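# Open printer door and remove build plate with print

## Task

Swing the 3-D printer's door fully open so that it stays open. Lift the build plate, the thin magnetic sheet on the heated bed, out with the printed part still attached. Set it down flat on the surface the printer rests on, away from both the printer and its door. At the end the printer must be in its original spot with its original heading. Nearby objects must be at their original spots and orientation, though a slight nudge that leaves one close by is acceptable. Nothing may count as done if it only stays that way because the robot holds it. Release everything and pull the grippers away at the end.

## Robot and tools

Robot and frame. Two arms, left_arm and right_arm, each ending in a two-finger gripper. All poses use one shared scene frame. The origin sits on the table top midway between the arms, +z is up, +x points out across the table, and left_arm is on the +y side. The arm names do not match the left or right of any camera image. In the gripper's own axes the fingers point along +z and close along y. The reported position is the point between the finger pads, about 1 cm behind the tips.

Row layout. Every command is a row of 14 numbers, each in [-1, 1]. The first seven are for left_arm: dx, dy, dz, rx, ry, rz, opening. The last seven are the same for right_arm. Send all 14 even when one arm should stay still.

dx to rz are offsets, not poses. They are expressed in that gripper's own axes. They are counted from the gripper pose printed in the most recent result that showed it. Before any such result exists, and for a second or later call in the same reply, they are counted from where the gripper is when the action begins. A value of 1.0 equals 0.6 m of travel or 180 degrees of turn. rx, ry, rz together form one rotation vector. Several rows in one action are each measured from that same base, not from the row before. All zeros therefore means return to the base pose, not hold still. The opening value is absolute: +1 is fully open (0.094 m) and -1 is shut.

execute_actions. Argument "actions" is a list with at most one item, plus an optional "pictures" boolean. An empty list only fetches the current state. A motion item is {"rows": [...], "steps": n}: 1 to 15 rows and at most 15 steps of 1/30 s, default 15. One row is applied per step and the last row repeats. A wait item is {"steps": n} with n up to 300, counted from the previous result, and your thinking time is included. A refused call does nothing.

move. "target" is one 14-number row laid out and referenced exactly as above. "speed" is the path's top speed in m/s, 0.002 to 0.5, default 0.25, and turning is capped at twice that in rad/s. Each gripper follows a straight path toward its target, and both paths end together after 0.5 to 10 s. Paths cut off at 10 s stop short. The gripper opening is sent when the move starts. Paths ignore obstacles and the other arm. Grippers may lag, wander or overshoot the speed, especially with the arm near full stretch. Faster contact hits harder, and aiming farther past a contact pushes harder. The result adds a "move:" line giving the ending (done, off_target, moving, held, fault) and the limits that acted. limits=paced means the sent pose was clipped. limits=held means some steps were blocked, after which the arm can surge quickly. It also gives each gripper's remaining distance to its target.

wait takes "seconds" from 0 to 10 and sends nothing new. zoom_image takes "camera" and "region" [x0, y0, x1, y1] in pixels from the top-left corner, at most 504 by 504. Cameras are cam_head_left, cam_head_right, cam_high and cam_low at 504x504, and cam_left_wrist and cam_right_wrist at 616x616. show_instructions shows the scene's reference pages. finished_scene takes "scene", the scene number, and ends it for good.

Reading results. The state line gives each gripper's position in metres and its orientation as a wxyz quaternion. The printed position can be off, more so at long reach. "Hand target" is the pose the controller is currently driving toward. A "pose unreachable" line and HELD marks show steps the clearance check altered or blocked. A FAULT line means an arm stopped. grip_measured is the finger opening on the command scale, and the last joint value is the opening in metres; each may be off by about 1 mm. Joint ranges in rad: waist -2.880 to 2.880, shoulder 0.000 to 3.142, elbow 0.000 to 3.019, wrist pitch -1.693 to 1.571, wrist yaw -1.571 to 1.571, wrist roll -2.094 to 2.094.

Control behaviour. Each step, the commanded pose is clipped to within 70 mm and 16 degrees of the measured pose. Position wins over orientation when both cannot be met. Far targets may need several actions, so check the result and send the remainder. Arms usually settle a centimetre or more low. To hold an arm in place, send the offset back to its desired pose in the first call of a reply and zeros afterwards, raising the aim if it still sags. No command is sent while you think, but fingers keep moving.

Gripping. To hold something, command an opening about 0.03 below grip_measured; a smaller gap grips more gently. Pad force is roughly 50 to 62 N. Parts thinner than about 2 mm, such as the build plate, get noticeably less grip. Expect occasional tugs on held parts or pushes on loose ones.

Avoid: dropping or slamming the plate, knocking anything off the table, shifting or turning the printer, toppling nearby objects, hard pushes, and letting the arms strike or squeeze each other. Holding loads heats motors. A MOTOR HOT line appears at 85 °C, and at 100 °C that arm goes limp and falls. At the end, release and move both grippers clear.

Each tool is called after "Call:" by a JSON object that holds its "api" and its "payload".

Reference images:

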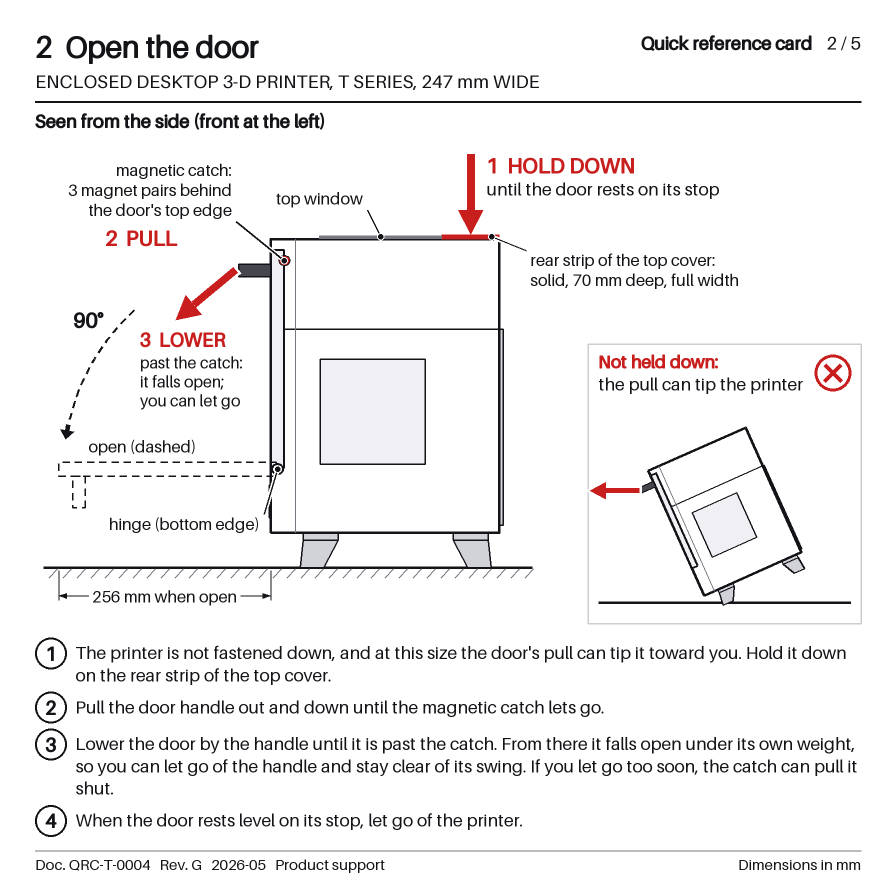

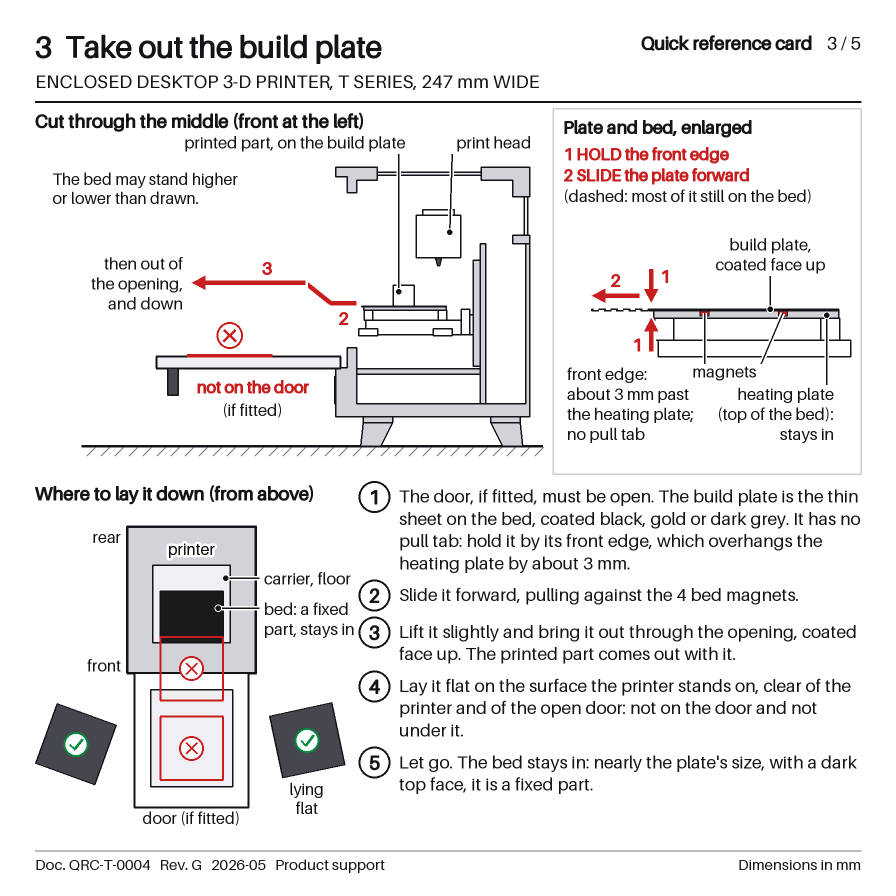

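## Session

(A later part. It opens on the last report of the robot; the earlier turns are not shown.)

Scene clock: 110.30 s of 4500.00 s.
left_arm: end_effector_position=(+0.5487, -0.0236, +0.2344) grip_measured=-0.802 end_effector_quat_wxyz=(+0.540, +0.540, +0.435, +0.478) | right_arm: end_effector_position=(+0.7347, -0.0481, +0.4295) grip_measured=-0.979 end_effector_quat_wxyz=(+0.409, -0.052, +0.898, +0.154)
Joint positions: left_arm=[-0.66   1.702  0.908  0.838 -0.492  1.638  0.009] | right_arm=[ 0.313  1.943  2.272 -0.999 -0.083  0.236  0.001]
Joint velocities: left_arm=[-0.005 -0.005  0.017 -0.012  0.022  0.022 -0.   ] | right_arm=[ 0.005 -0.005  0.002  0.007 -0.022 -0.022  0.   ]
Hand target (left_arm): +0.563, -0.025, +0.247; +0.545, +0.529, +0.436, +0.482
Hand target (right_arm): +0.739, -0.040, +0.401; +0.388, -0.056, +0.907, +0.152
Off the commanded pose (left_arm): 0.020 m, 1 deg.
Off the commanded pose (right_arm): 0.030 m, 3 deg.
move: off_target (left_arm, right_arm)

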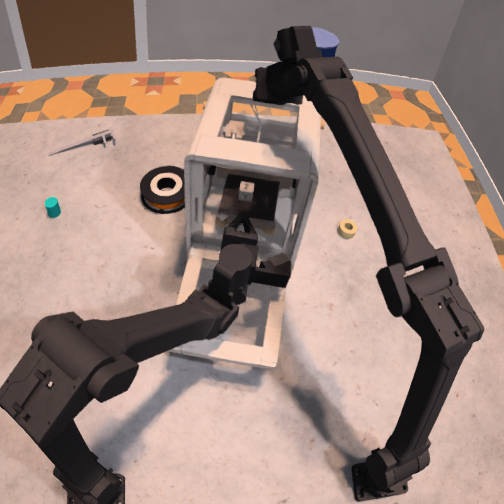

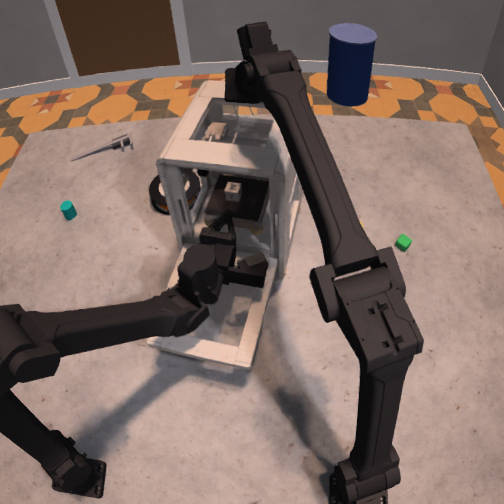

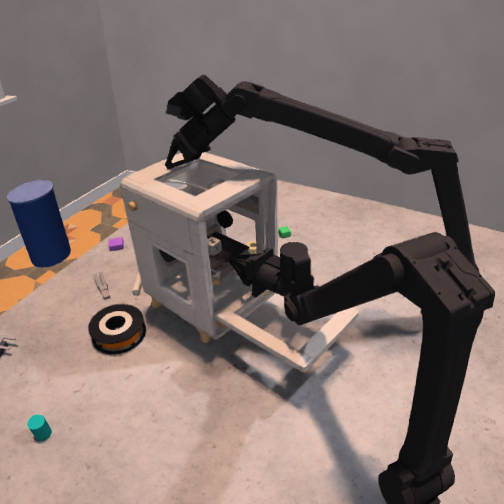

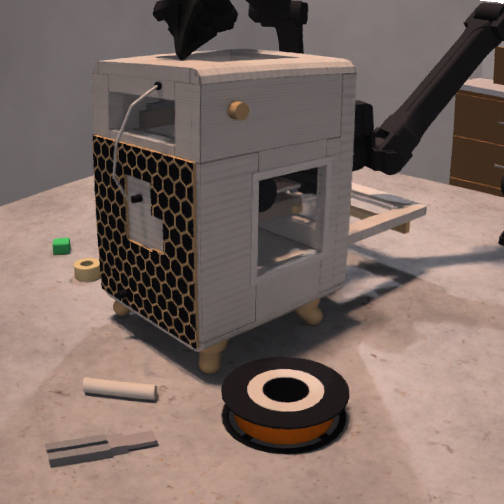

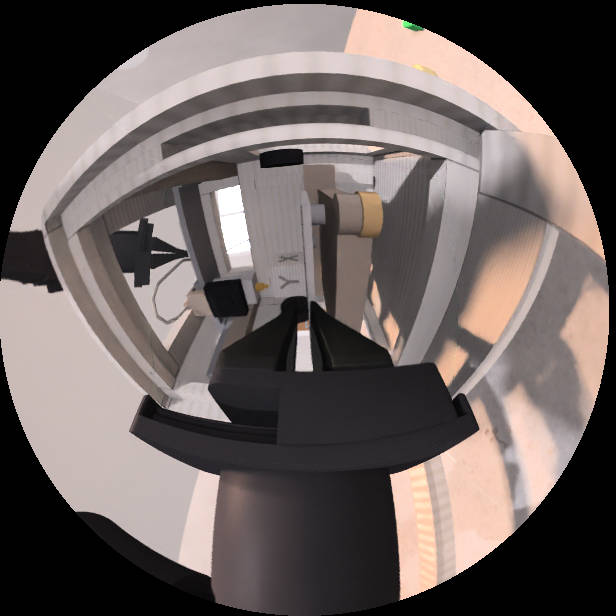

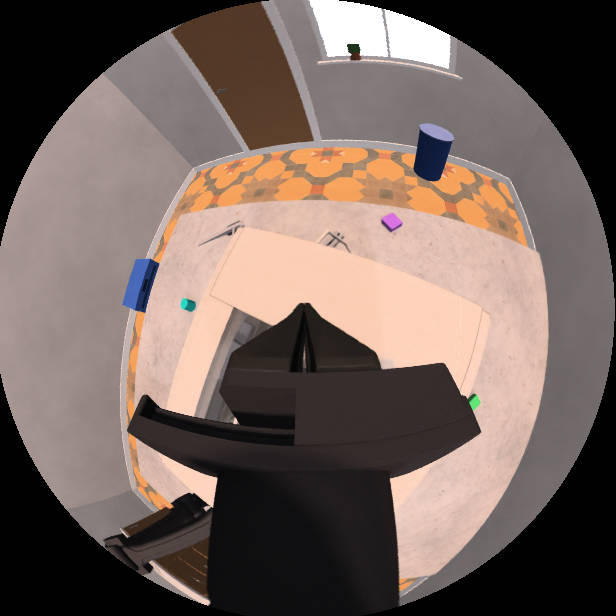

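Height good. A bit further forward.

Call:
{"api": "move", "payload": {"target": [0,0.025,0.04,0,0,0,-0.8,0.03,0,0.04,0,0.015,0,-1], "speed": 0.03}}

Call:
{"api": "move", "payload": {"target": [0,0.022,0.04,0,0,0,-1,0.03,0,0.04,0,0.015,0,-1], "speed": 0.03}}

Call:
{"api": "zoom_image", "payload": {"camera": "cam_left_wrist", "region": [200,180,420,400]}}

Scene clock: 112.10 s of 4500.00 s.
left_arm: end_effector_position=(+0.5544, -0.0264, +0.2312) grip_measured=-0.801 end_effector_quat_wxyz=(+0.530, +0.555, +0.434, +0.472) | right_arm: end_effector_position=(+0.7347, -0.0479, +0.4296) grip_measured=-0.979 end_effector_quat_wxyz=(+0.408, -0.053, +0.898, +0.154)
Joint positions: left_arm=[-0.653  1.702  0.926  0.783 -0.473  1.638  0.009] | right_arm=[ 0.313  1.943  2.272 -0.999 -0.084  0.236  0.001]
Joint velocities: left_arm=[-0.005 -0.005  0.012 -0.002  0.037 -0.051 -0.   ] | right_arm=[ 0.005 -0.015  0.012  0.002  0.022  0.022 -0.001]
Hand target (left_arm): +0.570, -0.027, +0.250; +0.539, +0.540, +0.435, +0.478
Hand target (right_arm): +0.739, -0.040, +0.401; +0.387, -0.056, +0.907, +0.153
Off the commanded pose (left_arm): 0.026 m, 2 deg.
Off the commanded pose (right_arm): 0.030 m, 3 deg.
move: off_target (left_arm, right_arm)

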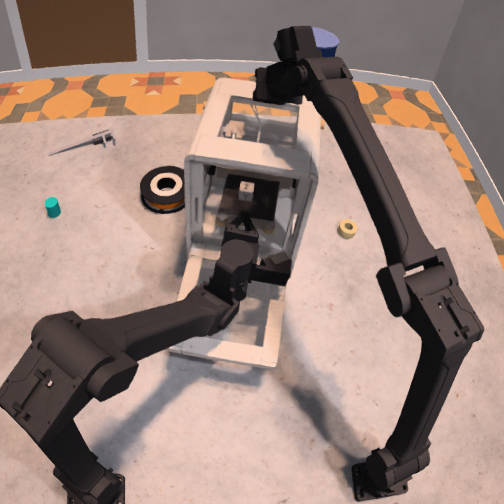

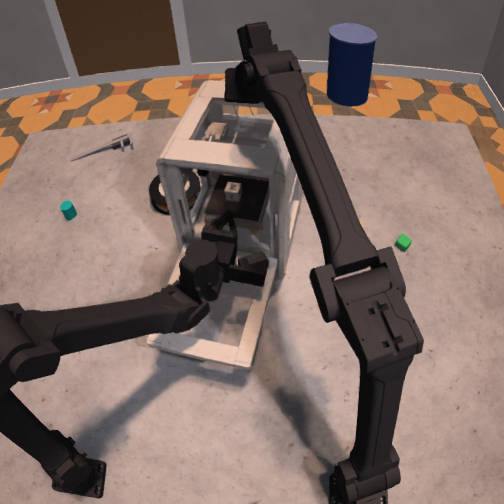

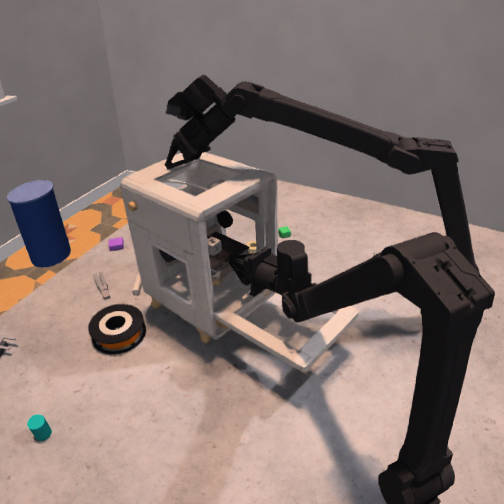

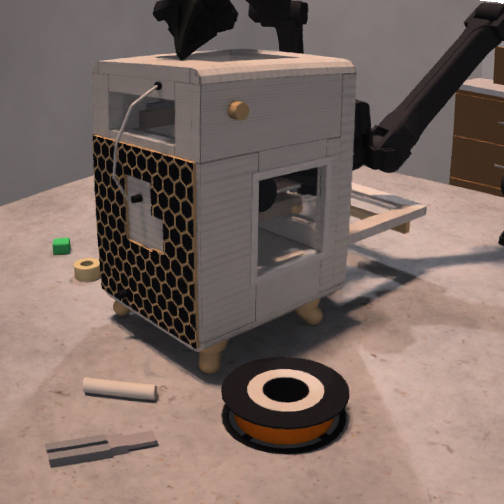

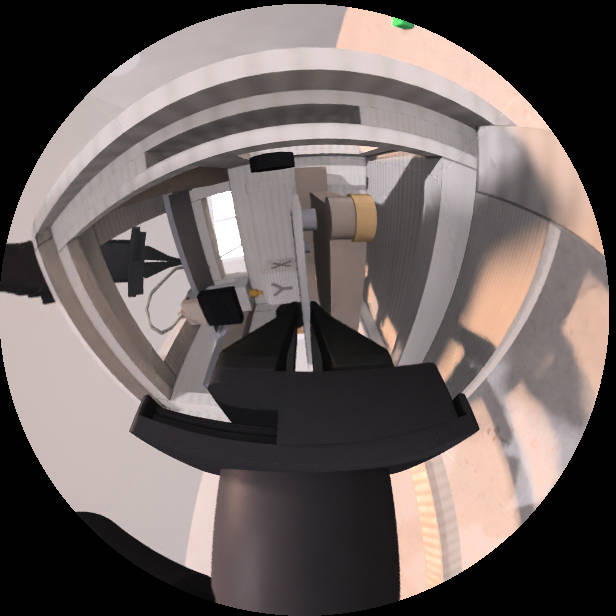

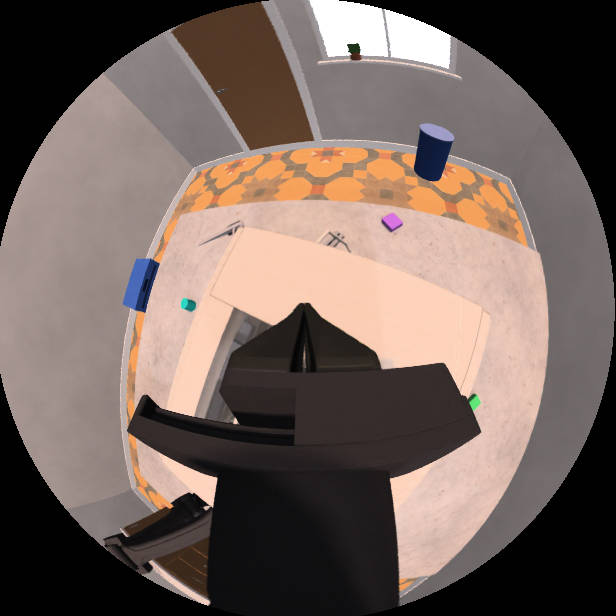

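Scene clock: 113.33 s of 4500.00 s.
left_arm: end_effector_position=(+0.5550, -0.0266, +0.2294) grip_measured=-0.917 end_effector_quat_wxyz=(+0.528, +0.559, +0.439, +0.465) | right_arm: end_effector_position=(+0.7347, -0.0477, +0.4293) grip_measured=-0.979 end_effector_quat_wxyz=(+0.408, -0.053, +0.898, +0.155)
Joint positions: left_arm=[-0.652  1.698  0.93   0.756 -0.469  1.621  0.004] | right_arm=[ 0.313  1.943  2.272 -0.999 -0.085  0.236  0.001]
Joint velocities: left_arm=[-0.005 -0.005 -0.002  0.007 -0.022  0.022  0.   ] | right_arm=[-0.015  0.005 -0.002  0.012 -0.066  0.007 -0.001]
Hand target (left_arm): +0.576, -0.030, +0.245; +0.530, +0.555, +0.434, +0.472
Hand target (right_arm): +0.739, -0.040, +0.401; +0.387, -0.056, +0.907, +0.153
Off the commanded pose (left_arm): 0.028 m, 1 deg.
Off the commanded pose (right_arm): 0.030 m, 3 deg.
move: off_target (left_arm, right_arm)

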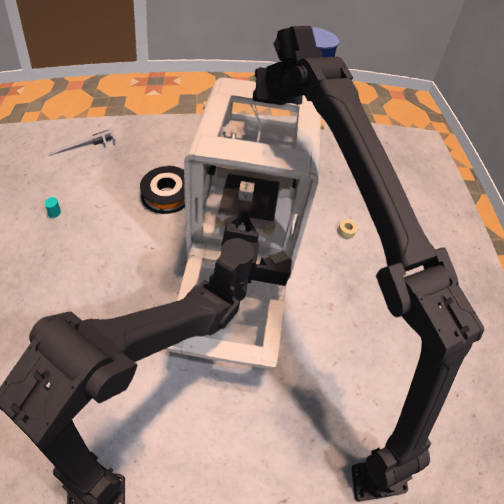

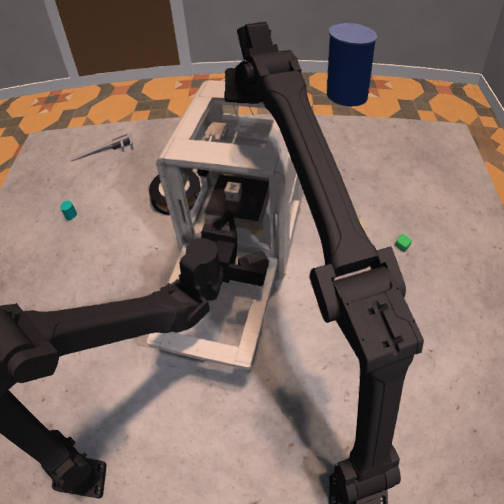

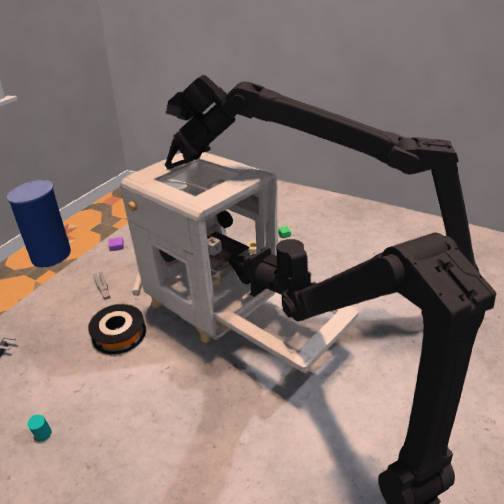

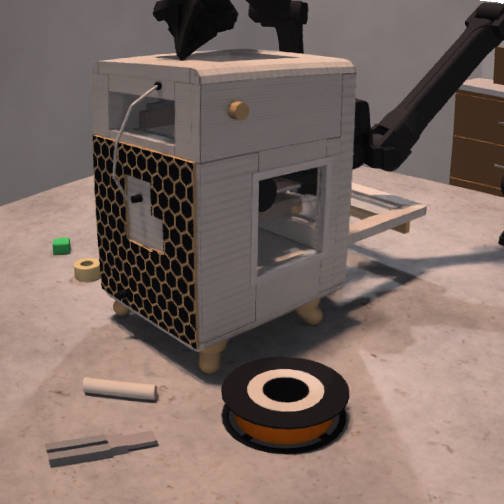

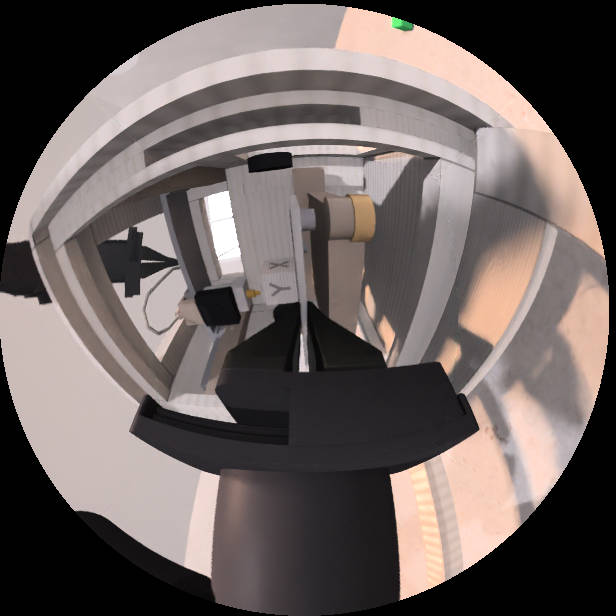

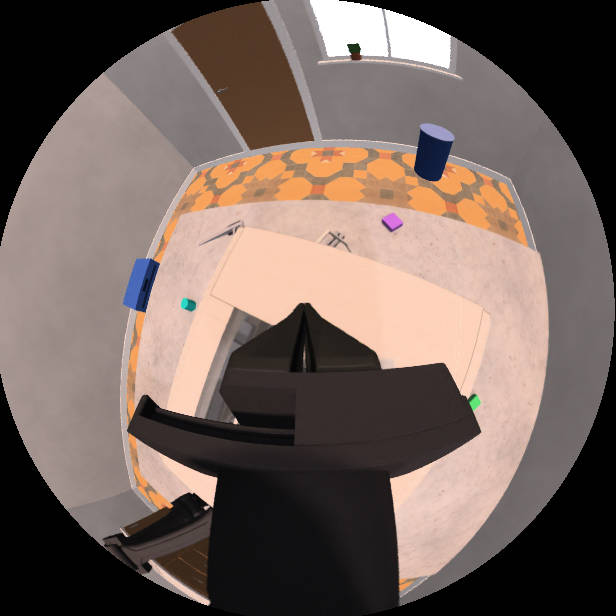

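Region (200, 180, 420, 400) of cam_left_wrist's 616x616 image, scaled by 2.291, with more detail than that image has.

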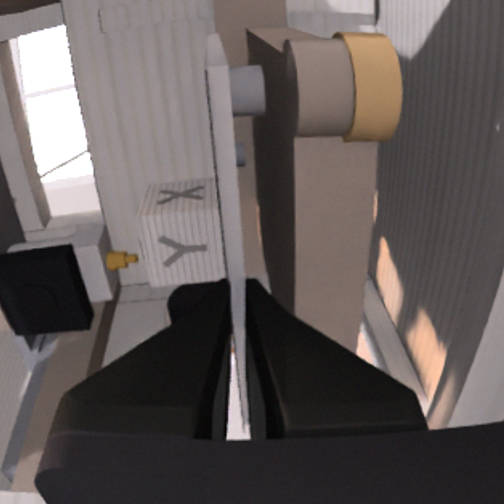

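Call:
{"api": "move", "payload": {"target": [0,0.02,-0.004,0,0,0,-1,0.03,0,0.04,0,0.015,0,-1], "speed": 0.005}}

Call:
{"api": "zoom_image", "payload": {"camera": "cam_left_wrist", "region": [200,180,420,400]}}

Scene clock: 120.00 s of 4500.00 s.
left_arm: end_effector_position=(+0.5541, -0.0261, +0.2291) grip_measured=-0.917 end_effector_quat_wxyz=(+0.528, +0.560, +0.444, +0.460) | right_arm: end_effector_position=(+0.7346, -0.0475, +0.4293) grip_measured=-0.979 end_effector_quat_wxyz=(+0.408, -0.053, +0.898, +0.155)
Joint positions: left_arm=[-0.652  1.691  0.928  0.74  -0.468  1.607  0.004] | right_arm=[ 0.313  1.943  2.272 -0.999 -0.087  0.236  0.001]
Joint velocities: left_arm=[-0.005  0.015 -0.007 -0.027 -0.066  0.066 -0.   ] | right_arm=[ 0.005  0.005 -0.007 -0.012 -0.037  0.037 -0.   ]
Hand target (left_arm): +0.553, -0.027, +0.241; +0.528, +0.559, +0.439, +0.465
Hand target (right_arm): +0.739, -0.039, +0.401; +0.387, -0.057, +0.907, +0.154
Off the commanded pose (left_arm): 0.012 m, 1 deg.
Off the commanded pose (right_arm): 0.030 m, 3 deg.
move: off_target (left_arm, right_arm)

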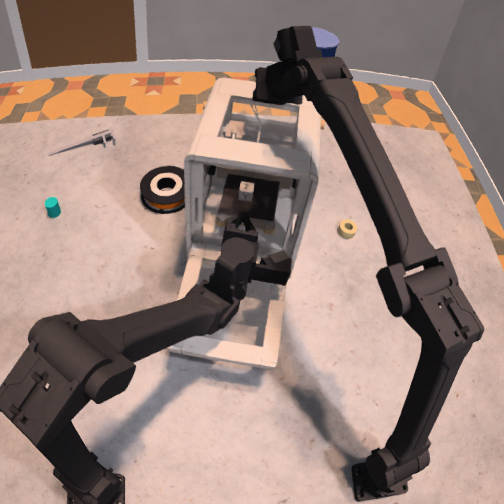

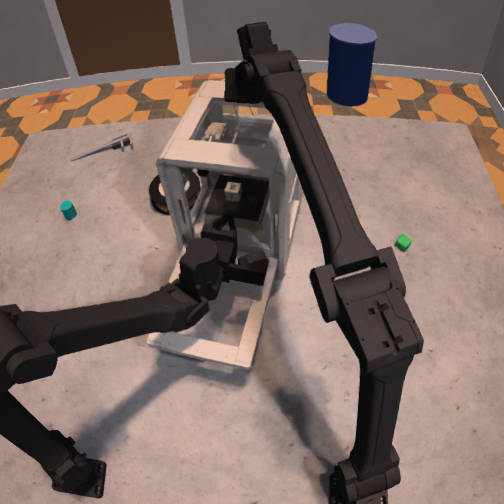

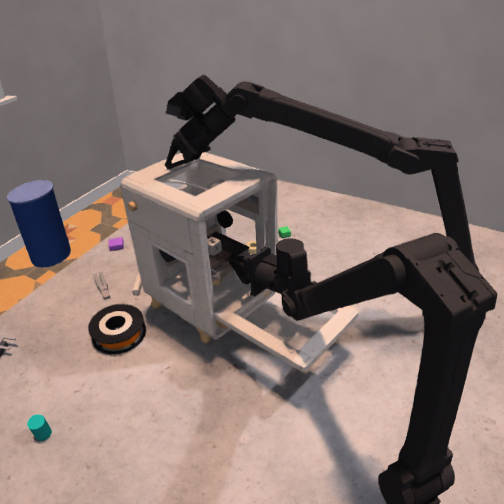

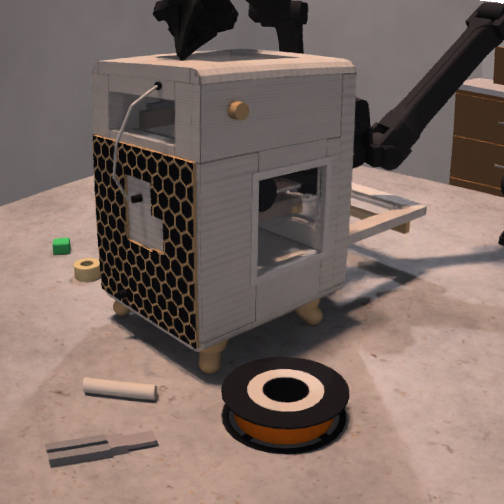

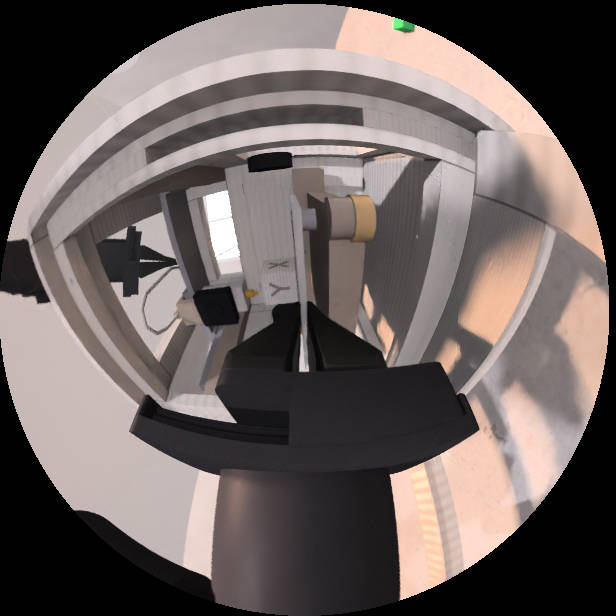

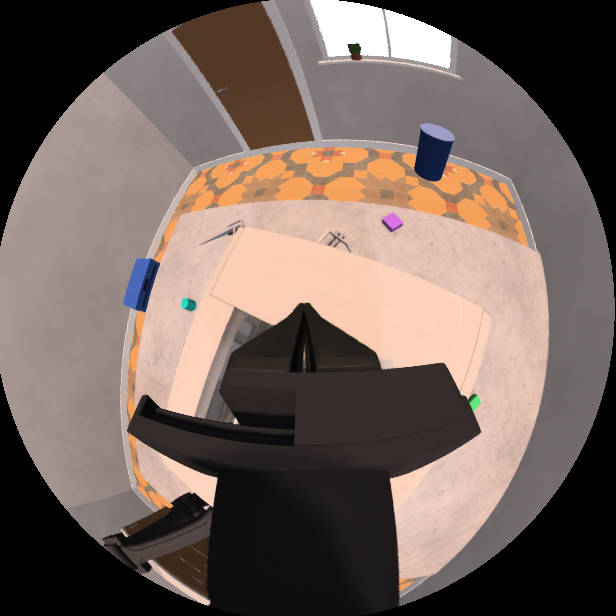

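Region (200, 180, 420, 400) of cam_left_wrist's 616x616 image, scaled by 2.291, with more detail than that image has.

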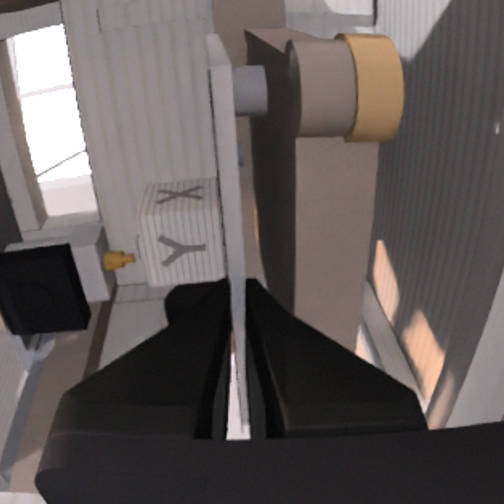

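Call:
{"api": "move", "payload": {"target": [0,0.02,-0.015,0,0,0,-1,0.03,0,0.04,0,0.015,0,-1], "speed": 0.008}}

Call:
{"api": "zoom_image", "payload": {"camera": "cam_left_wrist", "region": [200,180,420,400]}}

Scene clock: 124.37 s of 4500.00 s.
left_arm: end_effector_position=(+0.5537, -0.0261, +0.2289) grip_measured=-0.917 end_effector_quat_wxyz=(+0.528, +0.560, +0.447, +0.456) | right_arm: end_effector_position=(+0.7346, -0.0474, +0.4293) grip_measured=-0.979 end_effector_quat_wxyz=(+0.408, -0.053, +0.898, +0.156)
Joint positions: left_arm=[-0.652  1.687  0.928  0.727 -0.467  1.595  0.004] | right_arm=[ 0.313  1.943  2.272 -0.999 -0.087  0.236  0.001]
Joint velocities: left_arm=[ 0.005 -0.005 -0.007 -0.002 -0.081 -0.037 -0.   ] | right_arm=[-0.024 -0.005 -0.002 -0.002  0.022 -0.037 -0.002]
Hand target (left_arm): +0.546, -0.025, +0.241; +0.528, +0.559, +0.444, +0.460
Hand target (right_arm): +0.739, -0.039, +0.401; +0.387, -0.057, +0.907, +0.154
Off the commanded pose (left_arm): 0.015 m, 1 deg.
Off the commanded pose (right_arm): 0.030 m, 3 deg.
move: off_target (left_arm, right_arm)

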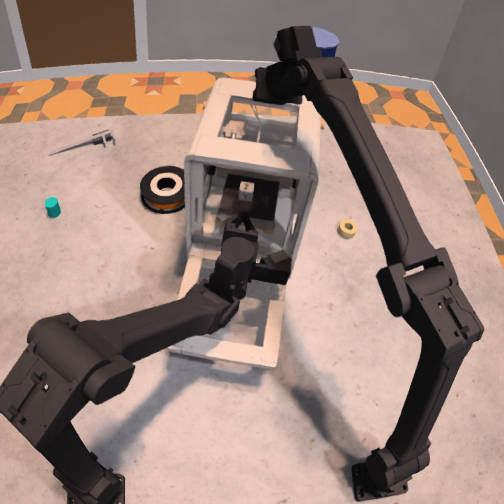

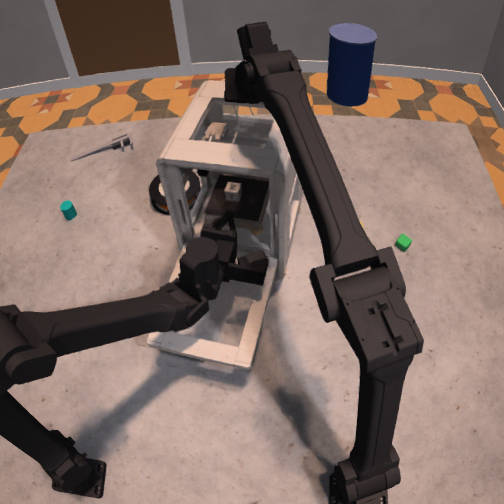

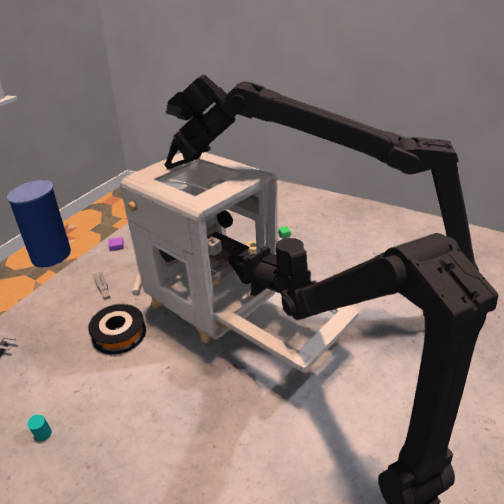

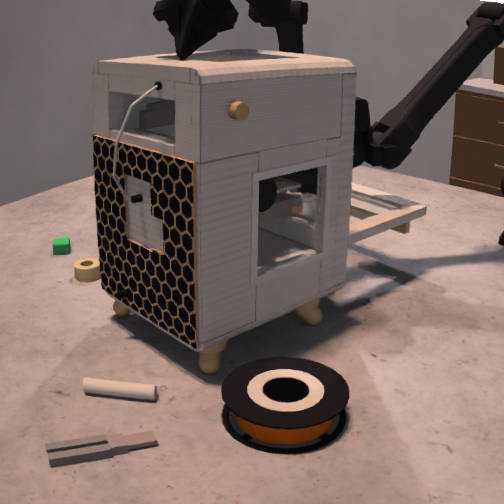

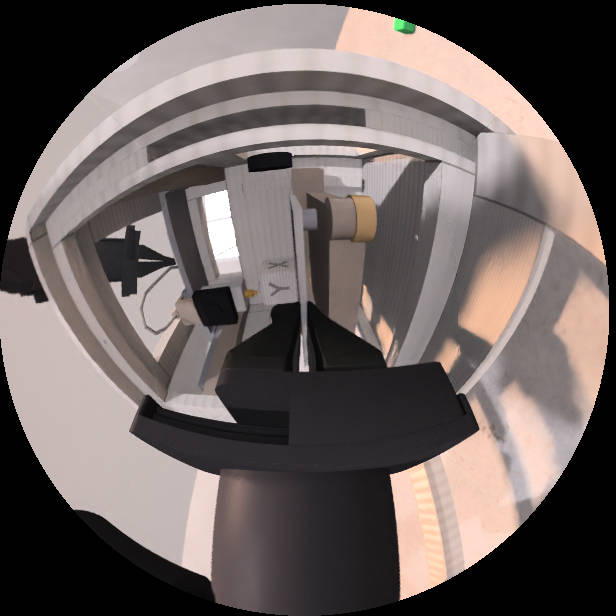

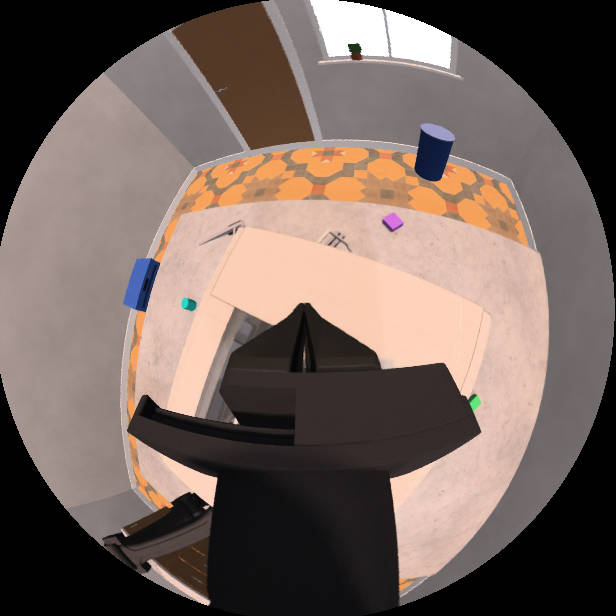

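Region (200, 180, 420, 400) of cam_left_wrist's 616x616 image, scaled by 2.291, with more detail than that image has.

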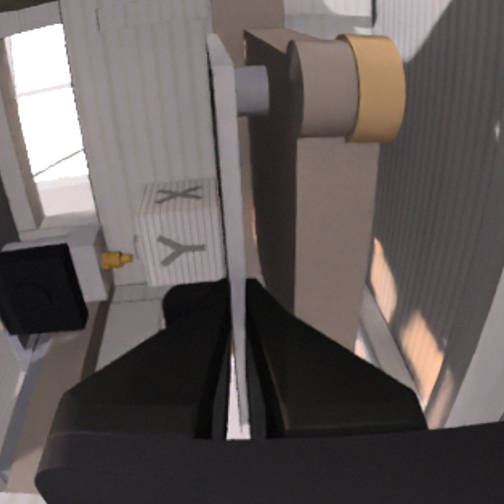

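Call:
{"api": "move", "payload": {"target": [0,0.02,-0.013,0,0,0,-0.915,0.03,0,0.04,0,0.015,0,-1], "speed": 0.01}}

Call:
{"api": "move", "payload": {"target": [0,0.02,-0.005,0,0,0,-1,0.03,0,0.04,0,0.015,0,-1], "speed": 0.02}}

Call:
{"api": "zoom_image", "payload": {"camera": "cam_left_wrist", "region": [200,180,420,400]}}

Scene clock: 128.07 s of 4500.00 s.
left_arm: end_effector_position=(+0.5537, -0.0261, +0.2290) grip_measured=-0.904 end_effector_quat_wxyz=(+0.527, +0.562, +0.449, +0.453) | right_arm: end_effector_position=(+0.7345, -0.0472, +0.4293) grip_measured=-0.979 end_effector_quat_wxyz=(+0.408, -0.053, +0.898, +0.156)
Joint positions: left_arm=[-0.651  1.683  0.93   0.714 -0.463  1.59   0.004] | right_arm=[ 0.313  1.943  2.272 -0.999 -0.088  0.236  0.001]
Joint velocities: left_arm=[ 0.005 -0.015  0.002 -0.022  0.037  0.037 -0.001] | right_arm=[-0.015 -0.005  0.012 -0.002 -0.037  0.022 -0.   ]
Hand target (left_arm): +0.547, -0.025, +0.241; +0.528, +0.560, +0.447, +0.456
Hand target (right_arm): +0.739, -0.039, +0.401; +0.387, -0.057, +0.907, +0.154
Off the commanded pose (left_arm): 0.014 m, 0 deg.
Off the commanded pose (right_arm): 0.030 m, 3 deg.
move: off_target (left_arm, right_arm)

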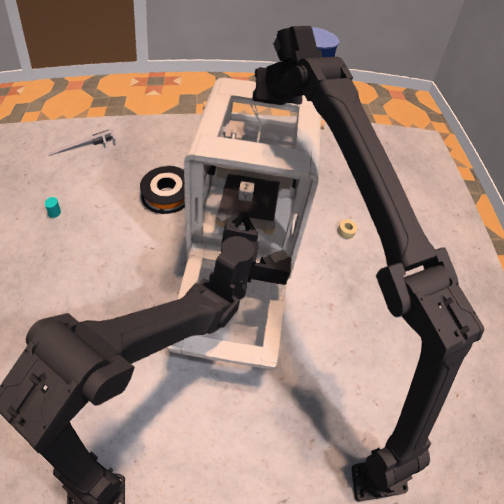

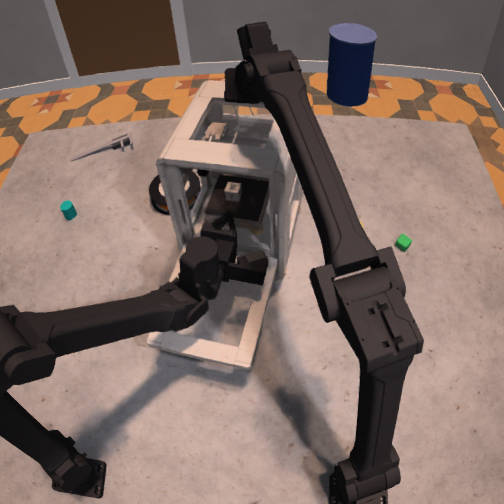

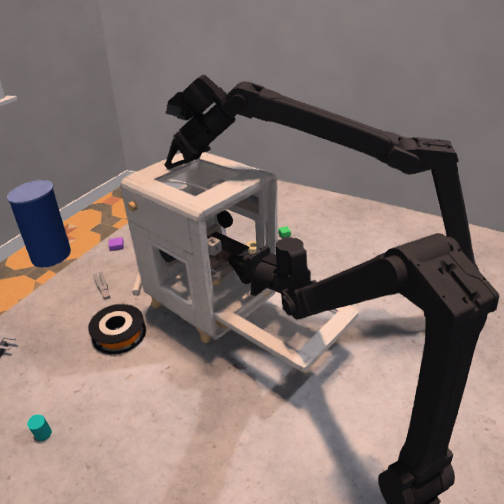

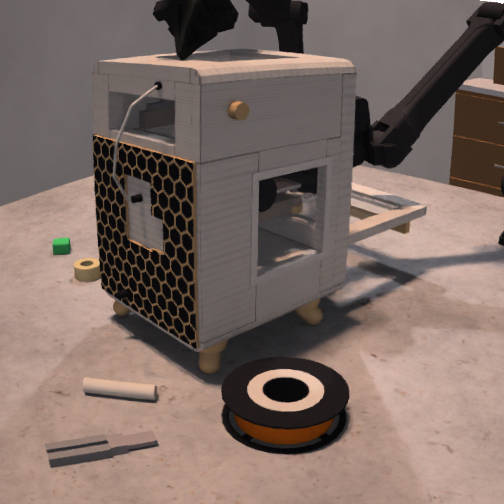

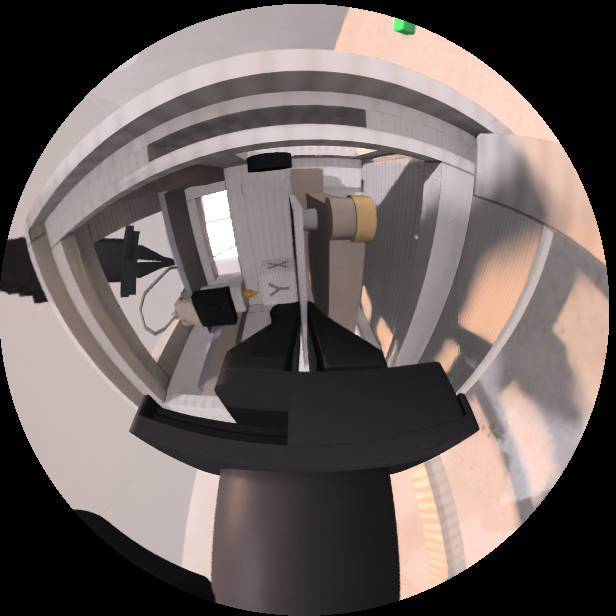

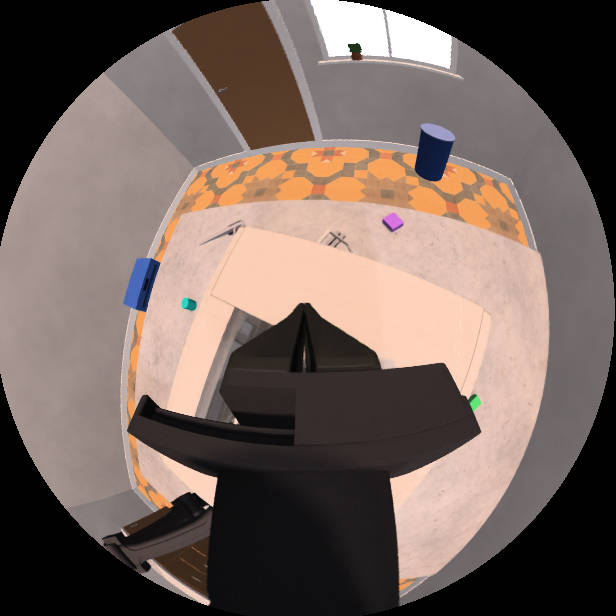

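Scene clock: 129.80 s of 4500.00 s.
left_arm: end_effector_position=(+0.5538, -0.0263, +0.2292) grip_measured=-0.921 end_effector_quat_wxyz=(+0.527, +0.564, +0.451, +0.449) | right_arm: end_effector_position=(+0.7345, -0.0471, +0.4293) grip_measured=-0.979 end_effector_quat_wxyz=(+0.408, -0.054, +0.898, +0.156)
Joint positions: left_arm=[-0.651  1.679  0.931  0.701 -0.46   1.581  0.004] | right_arm=[ 0.313  1.943  2.272 -0.999 -0.089  0.236  0.001]
Joint velocities: left_arm=[-0.015 -0.015  0.007  0.002  0.051 -0.022 -0.001] | right_arm=[-0.005 -0.005 -0.007  0.017 -0.022 -0.037 -0.001]
Hand target (left_arm): +0.551, -0.026, +0.241; +0.527, +0.562, +0.449, +0.453
Hand target (right_arm): +0.739, -0.039, +0.401; +0.387, -0.057, +0.907, +0.155
Off the commanded pose (left_arm): 0.012 m, 1 deg.
Off the commanded pose (right_arm): 0.030 m, 3 deg.
move: off_target (left_arm, right_arm)

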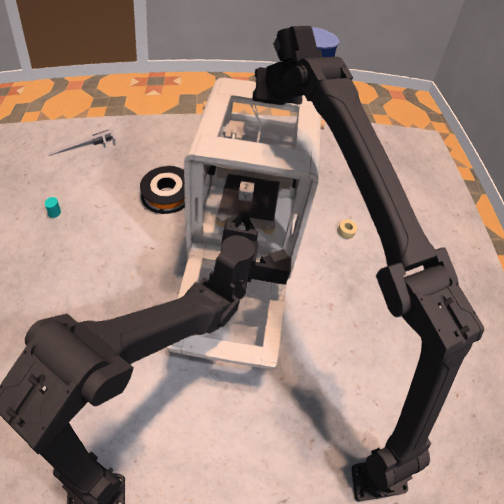

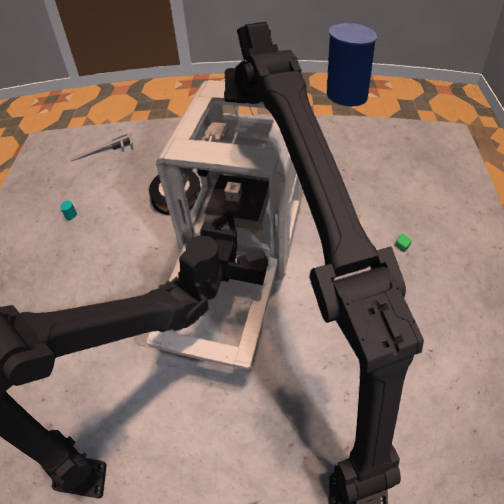

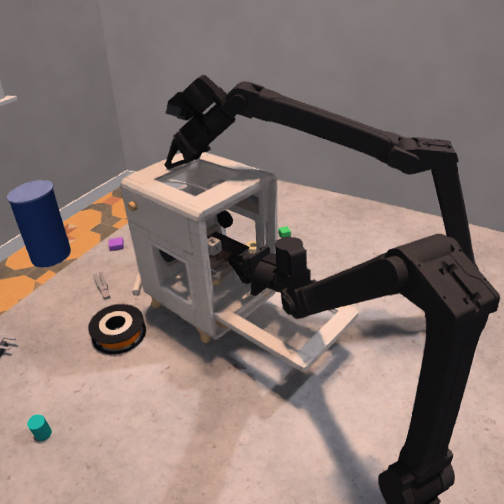

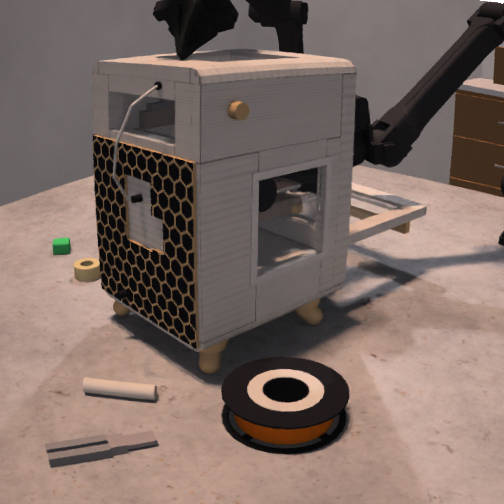

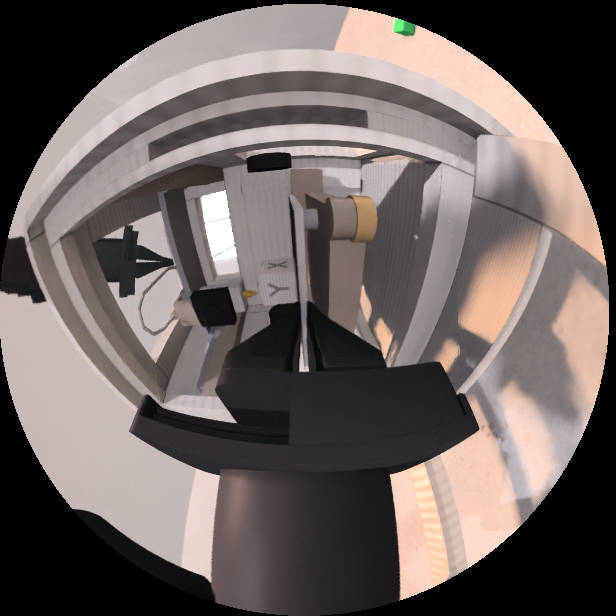

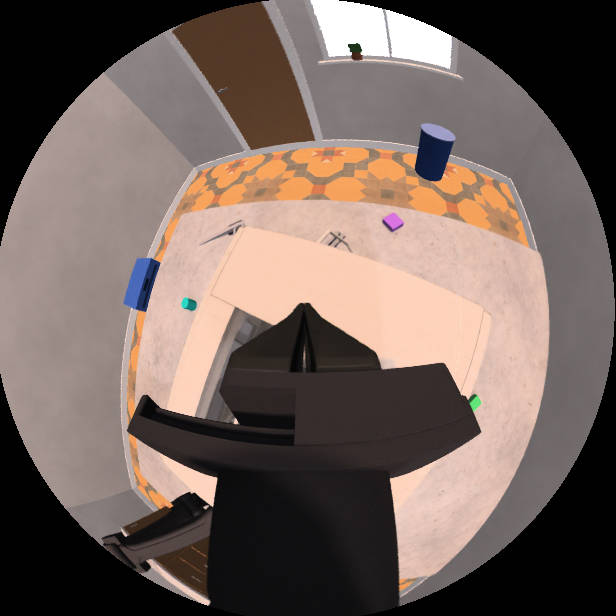

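Region (200, 180, 420, 400) of cam_left_wrist's 616x616 image, scaled by 2.291, with more detail than that image has.

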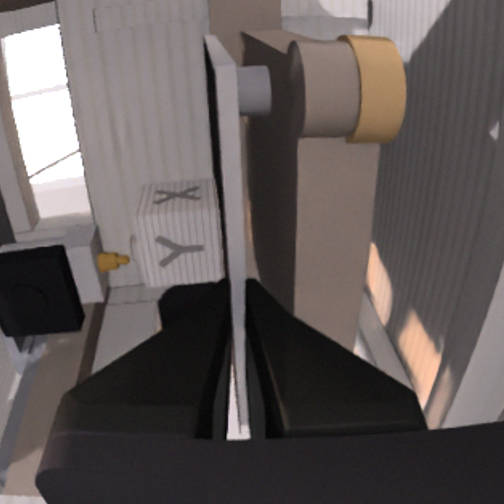

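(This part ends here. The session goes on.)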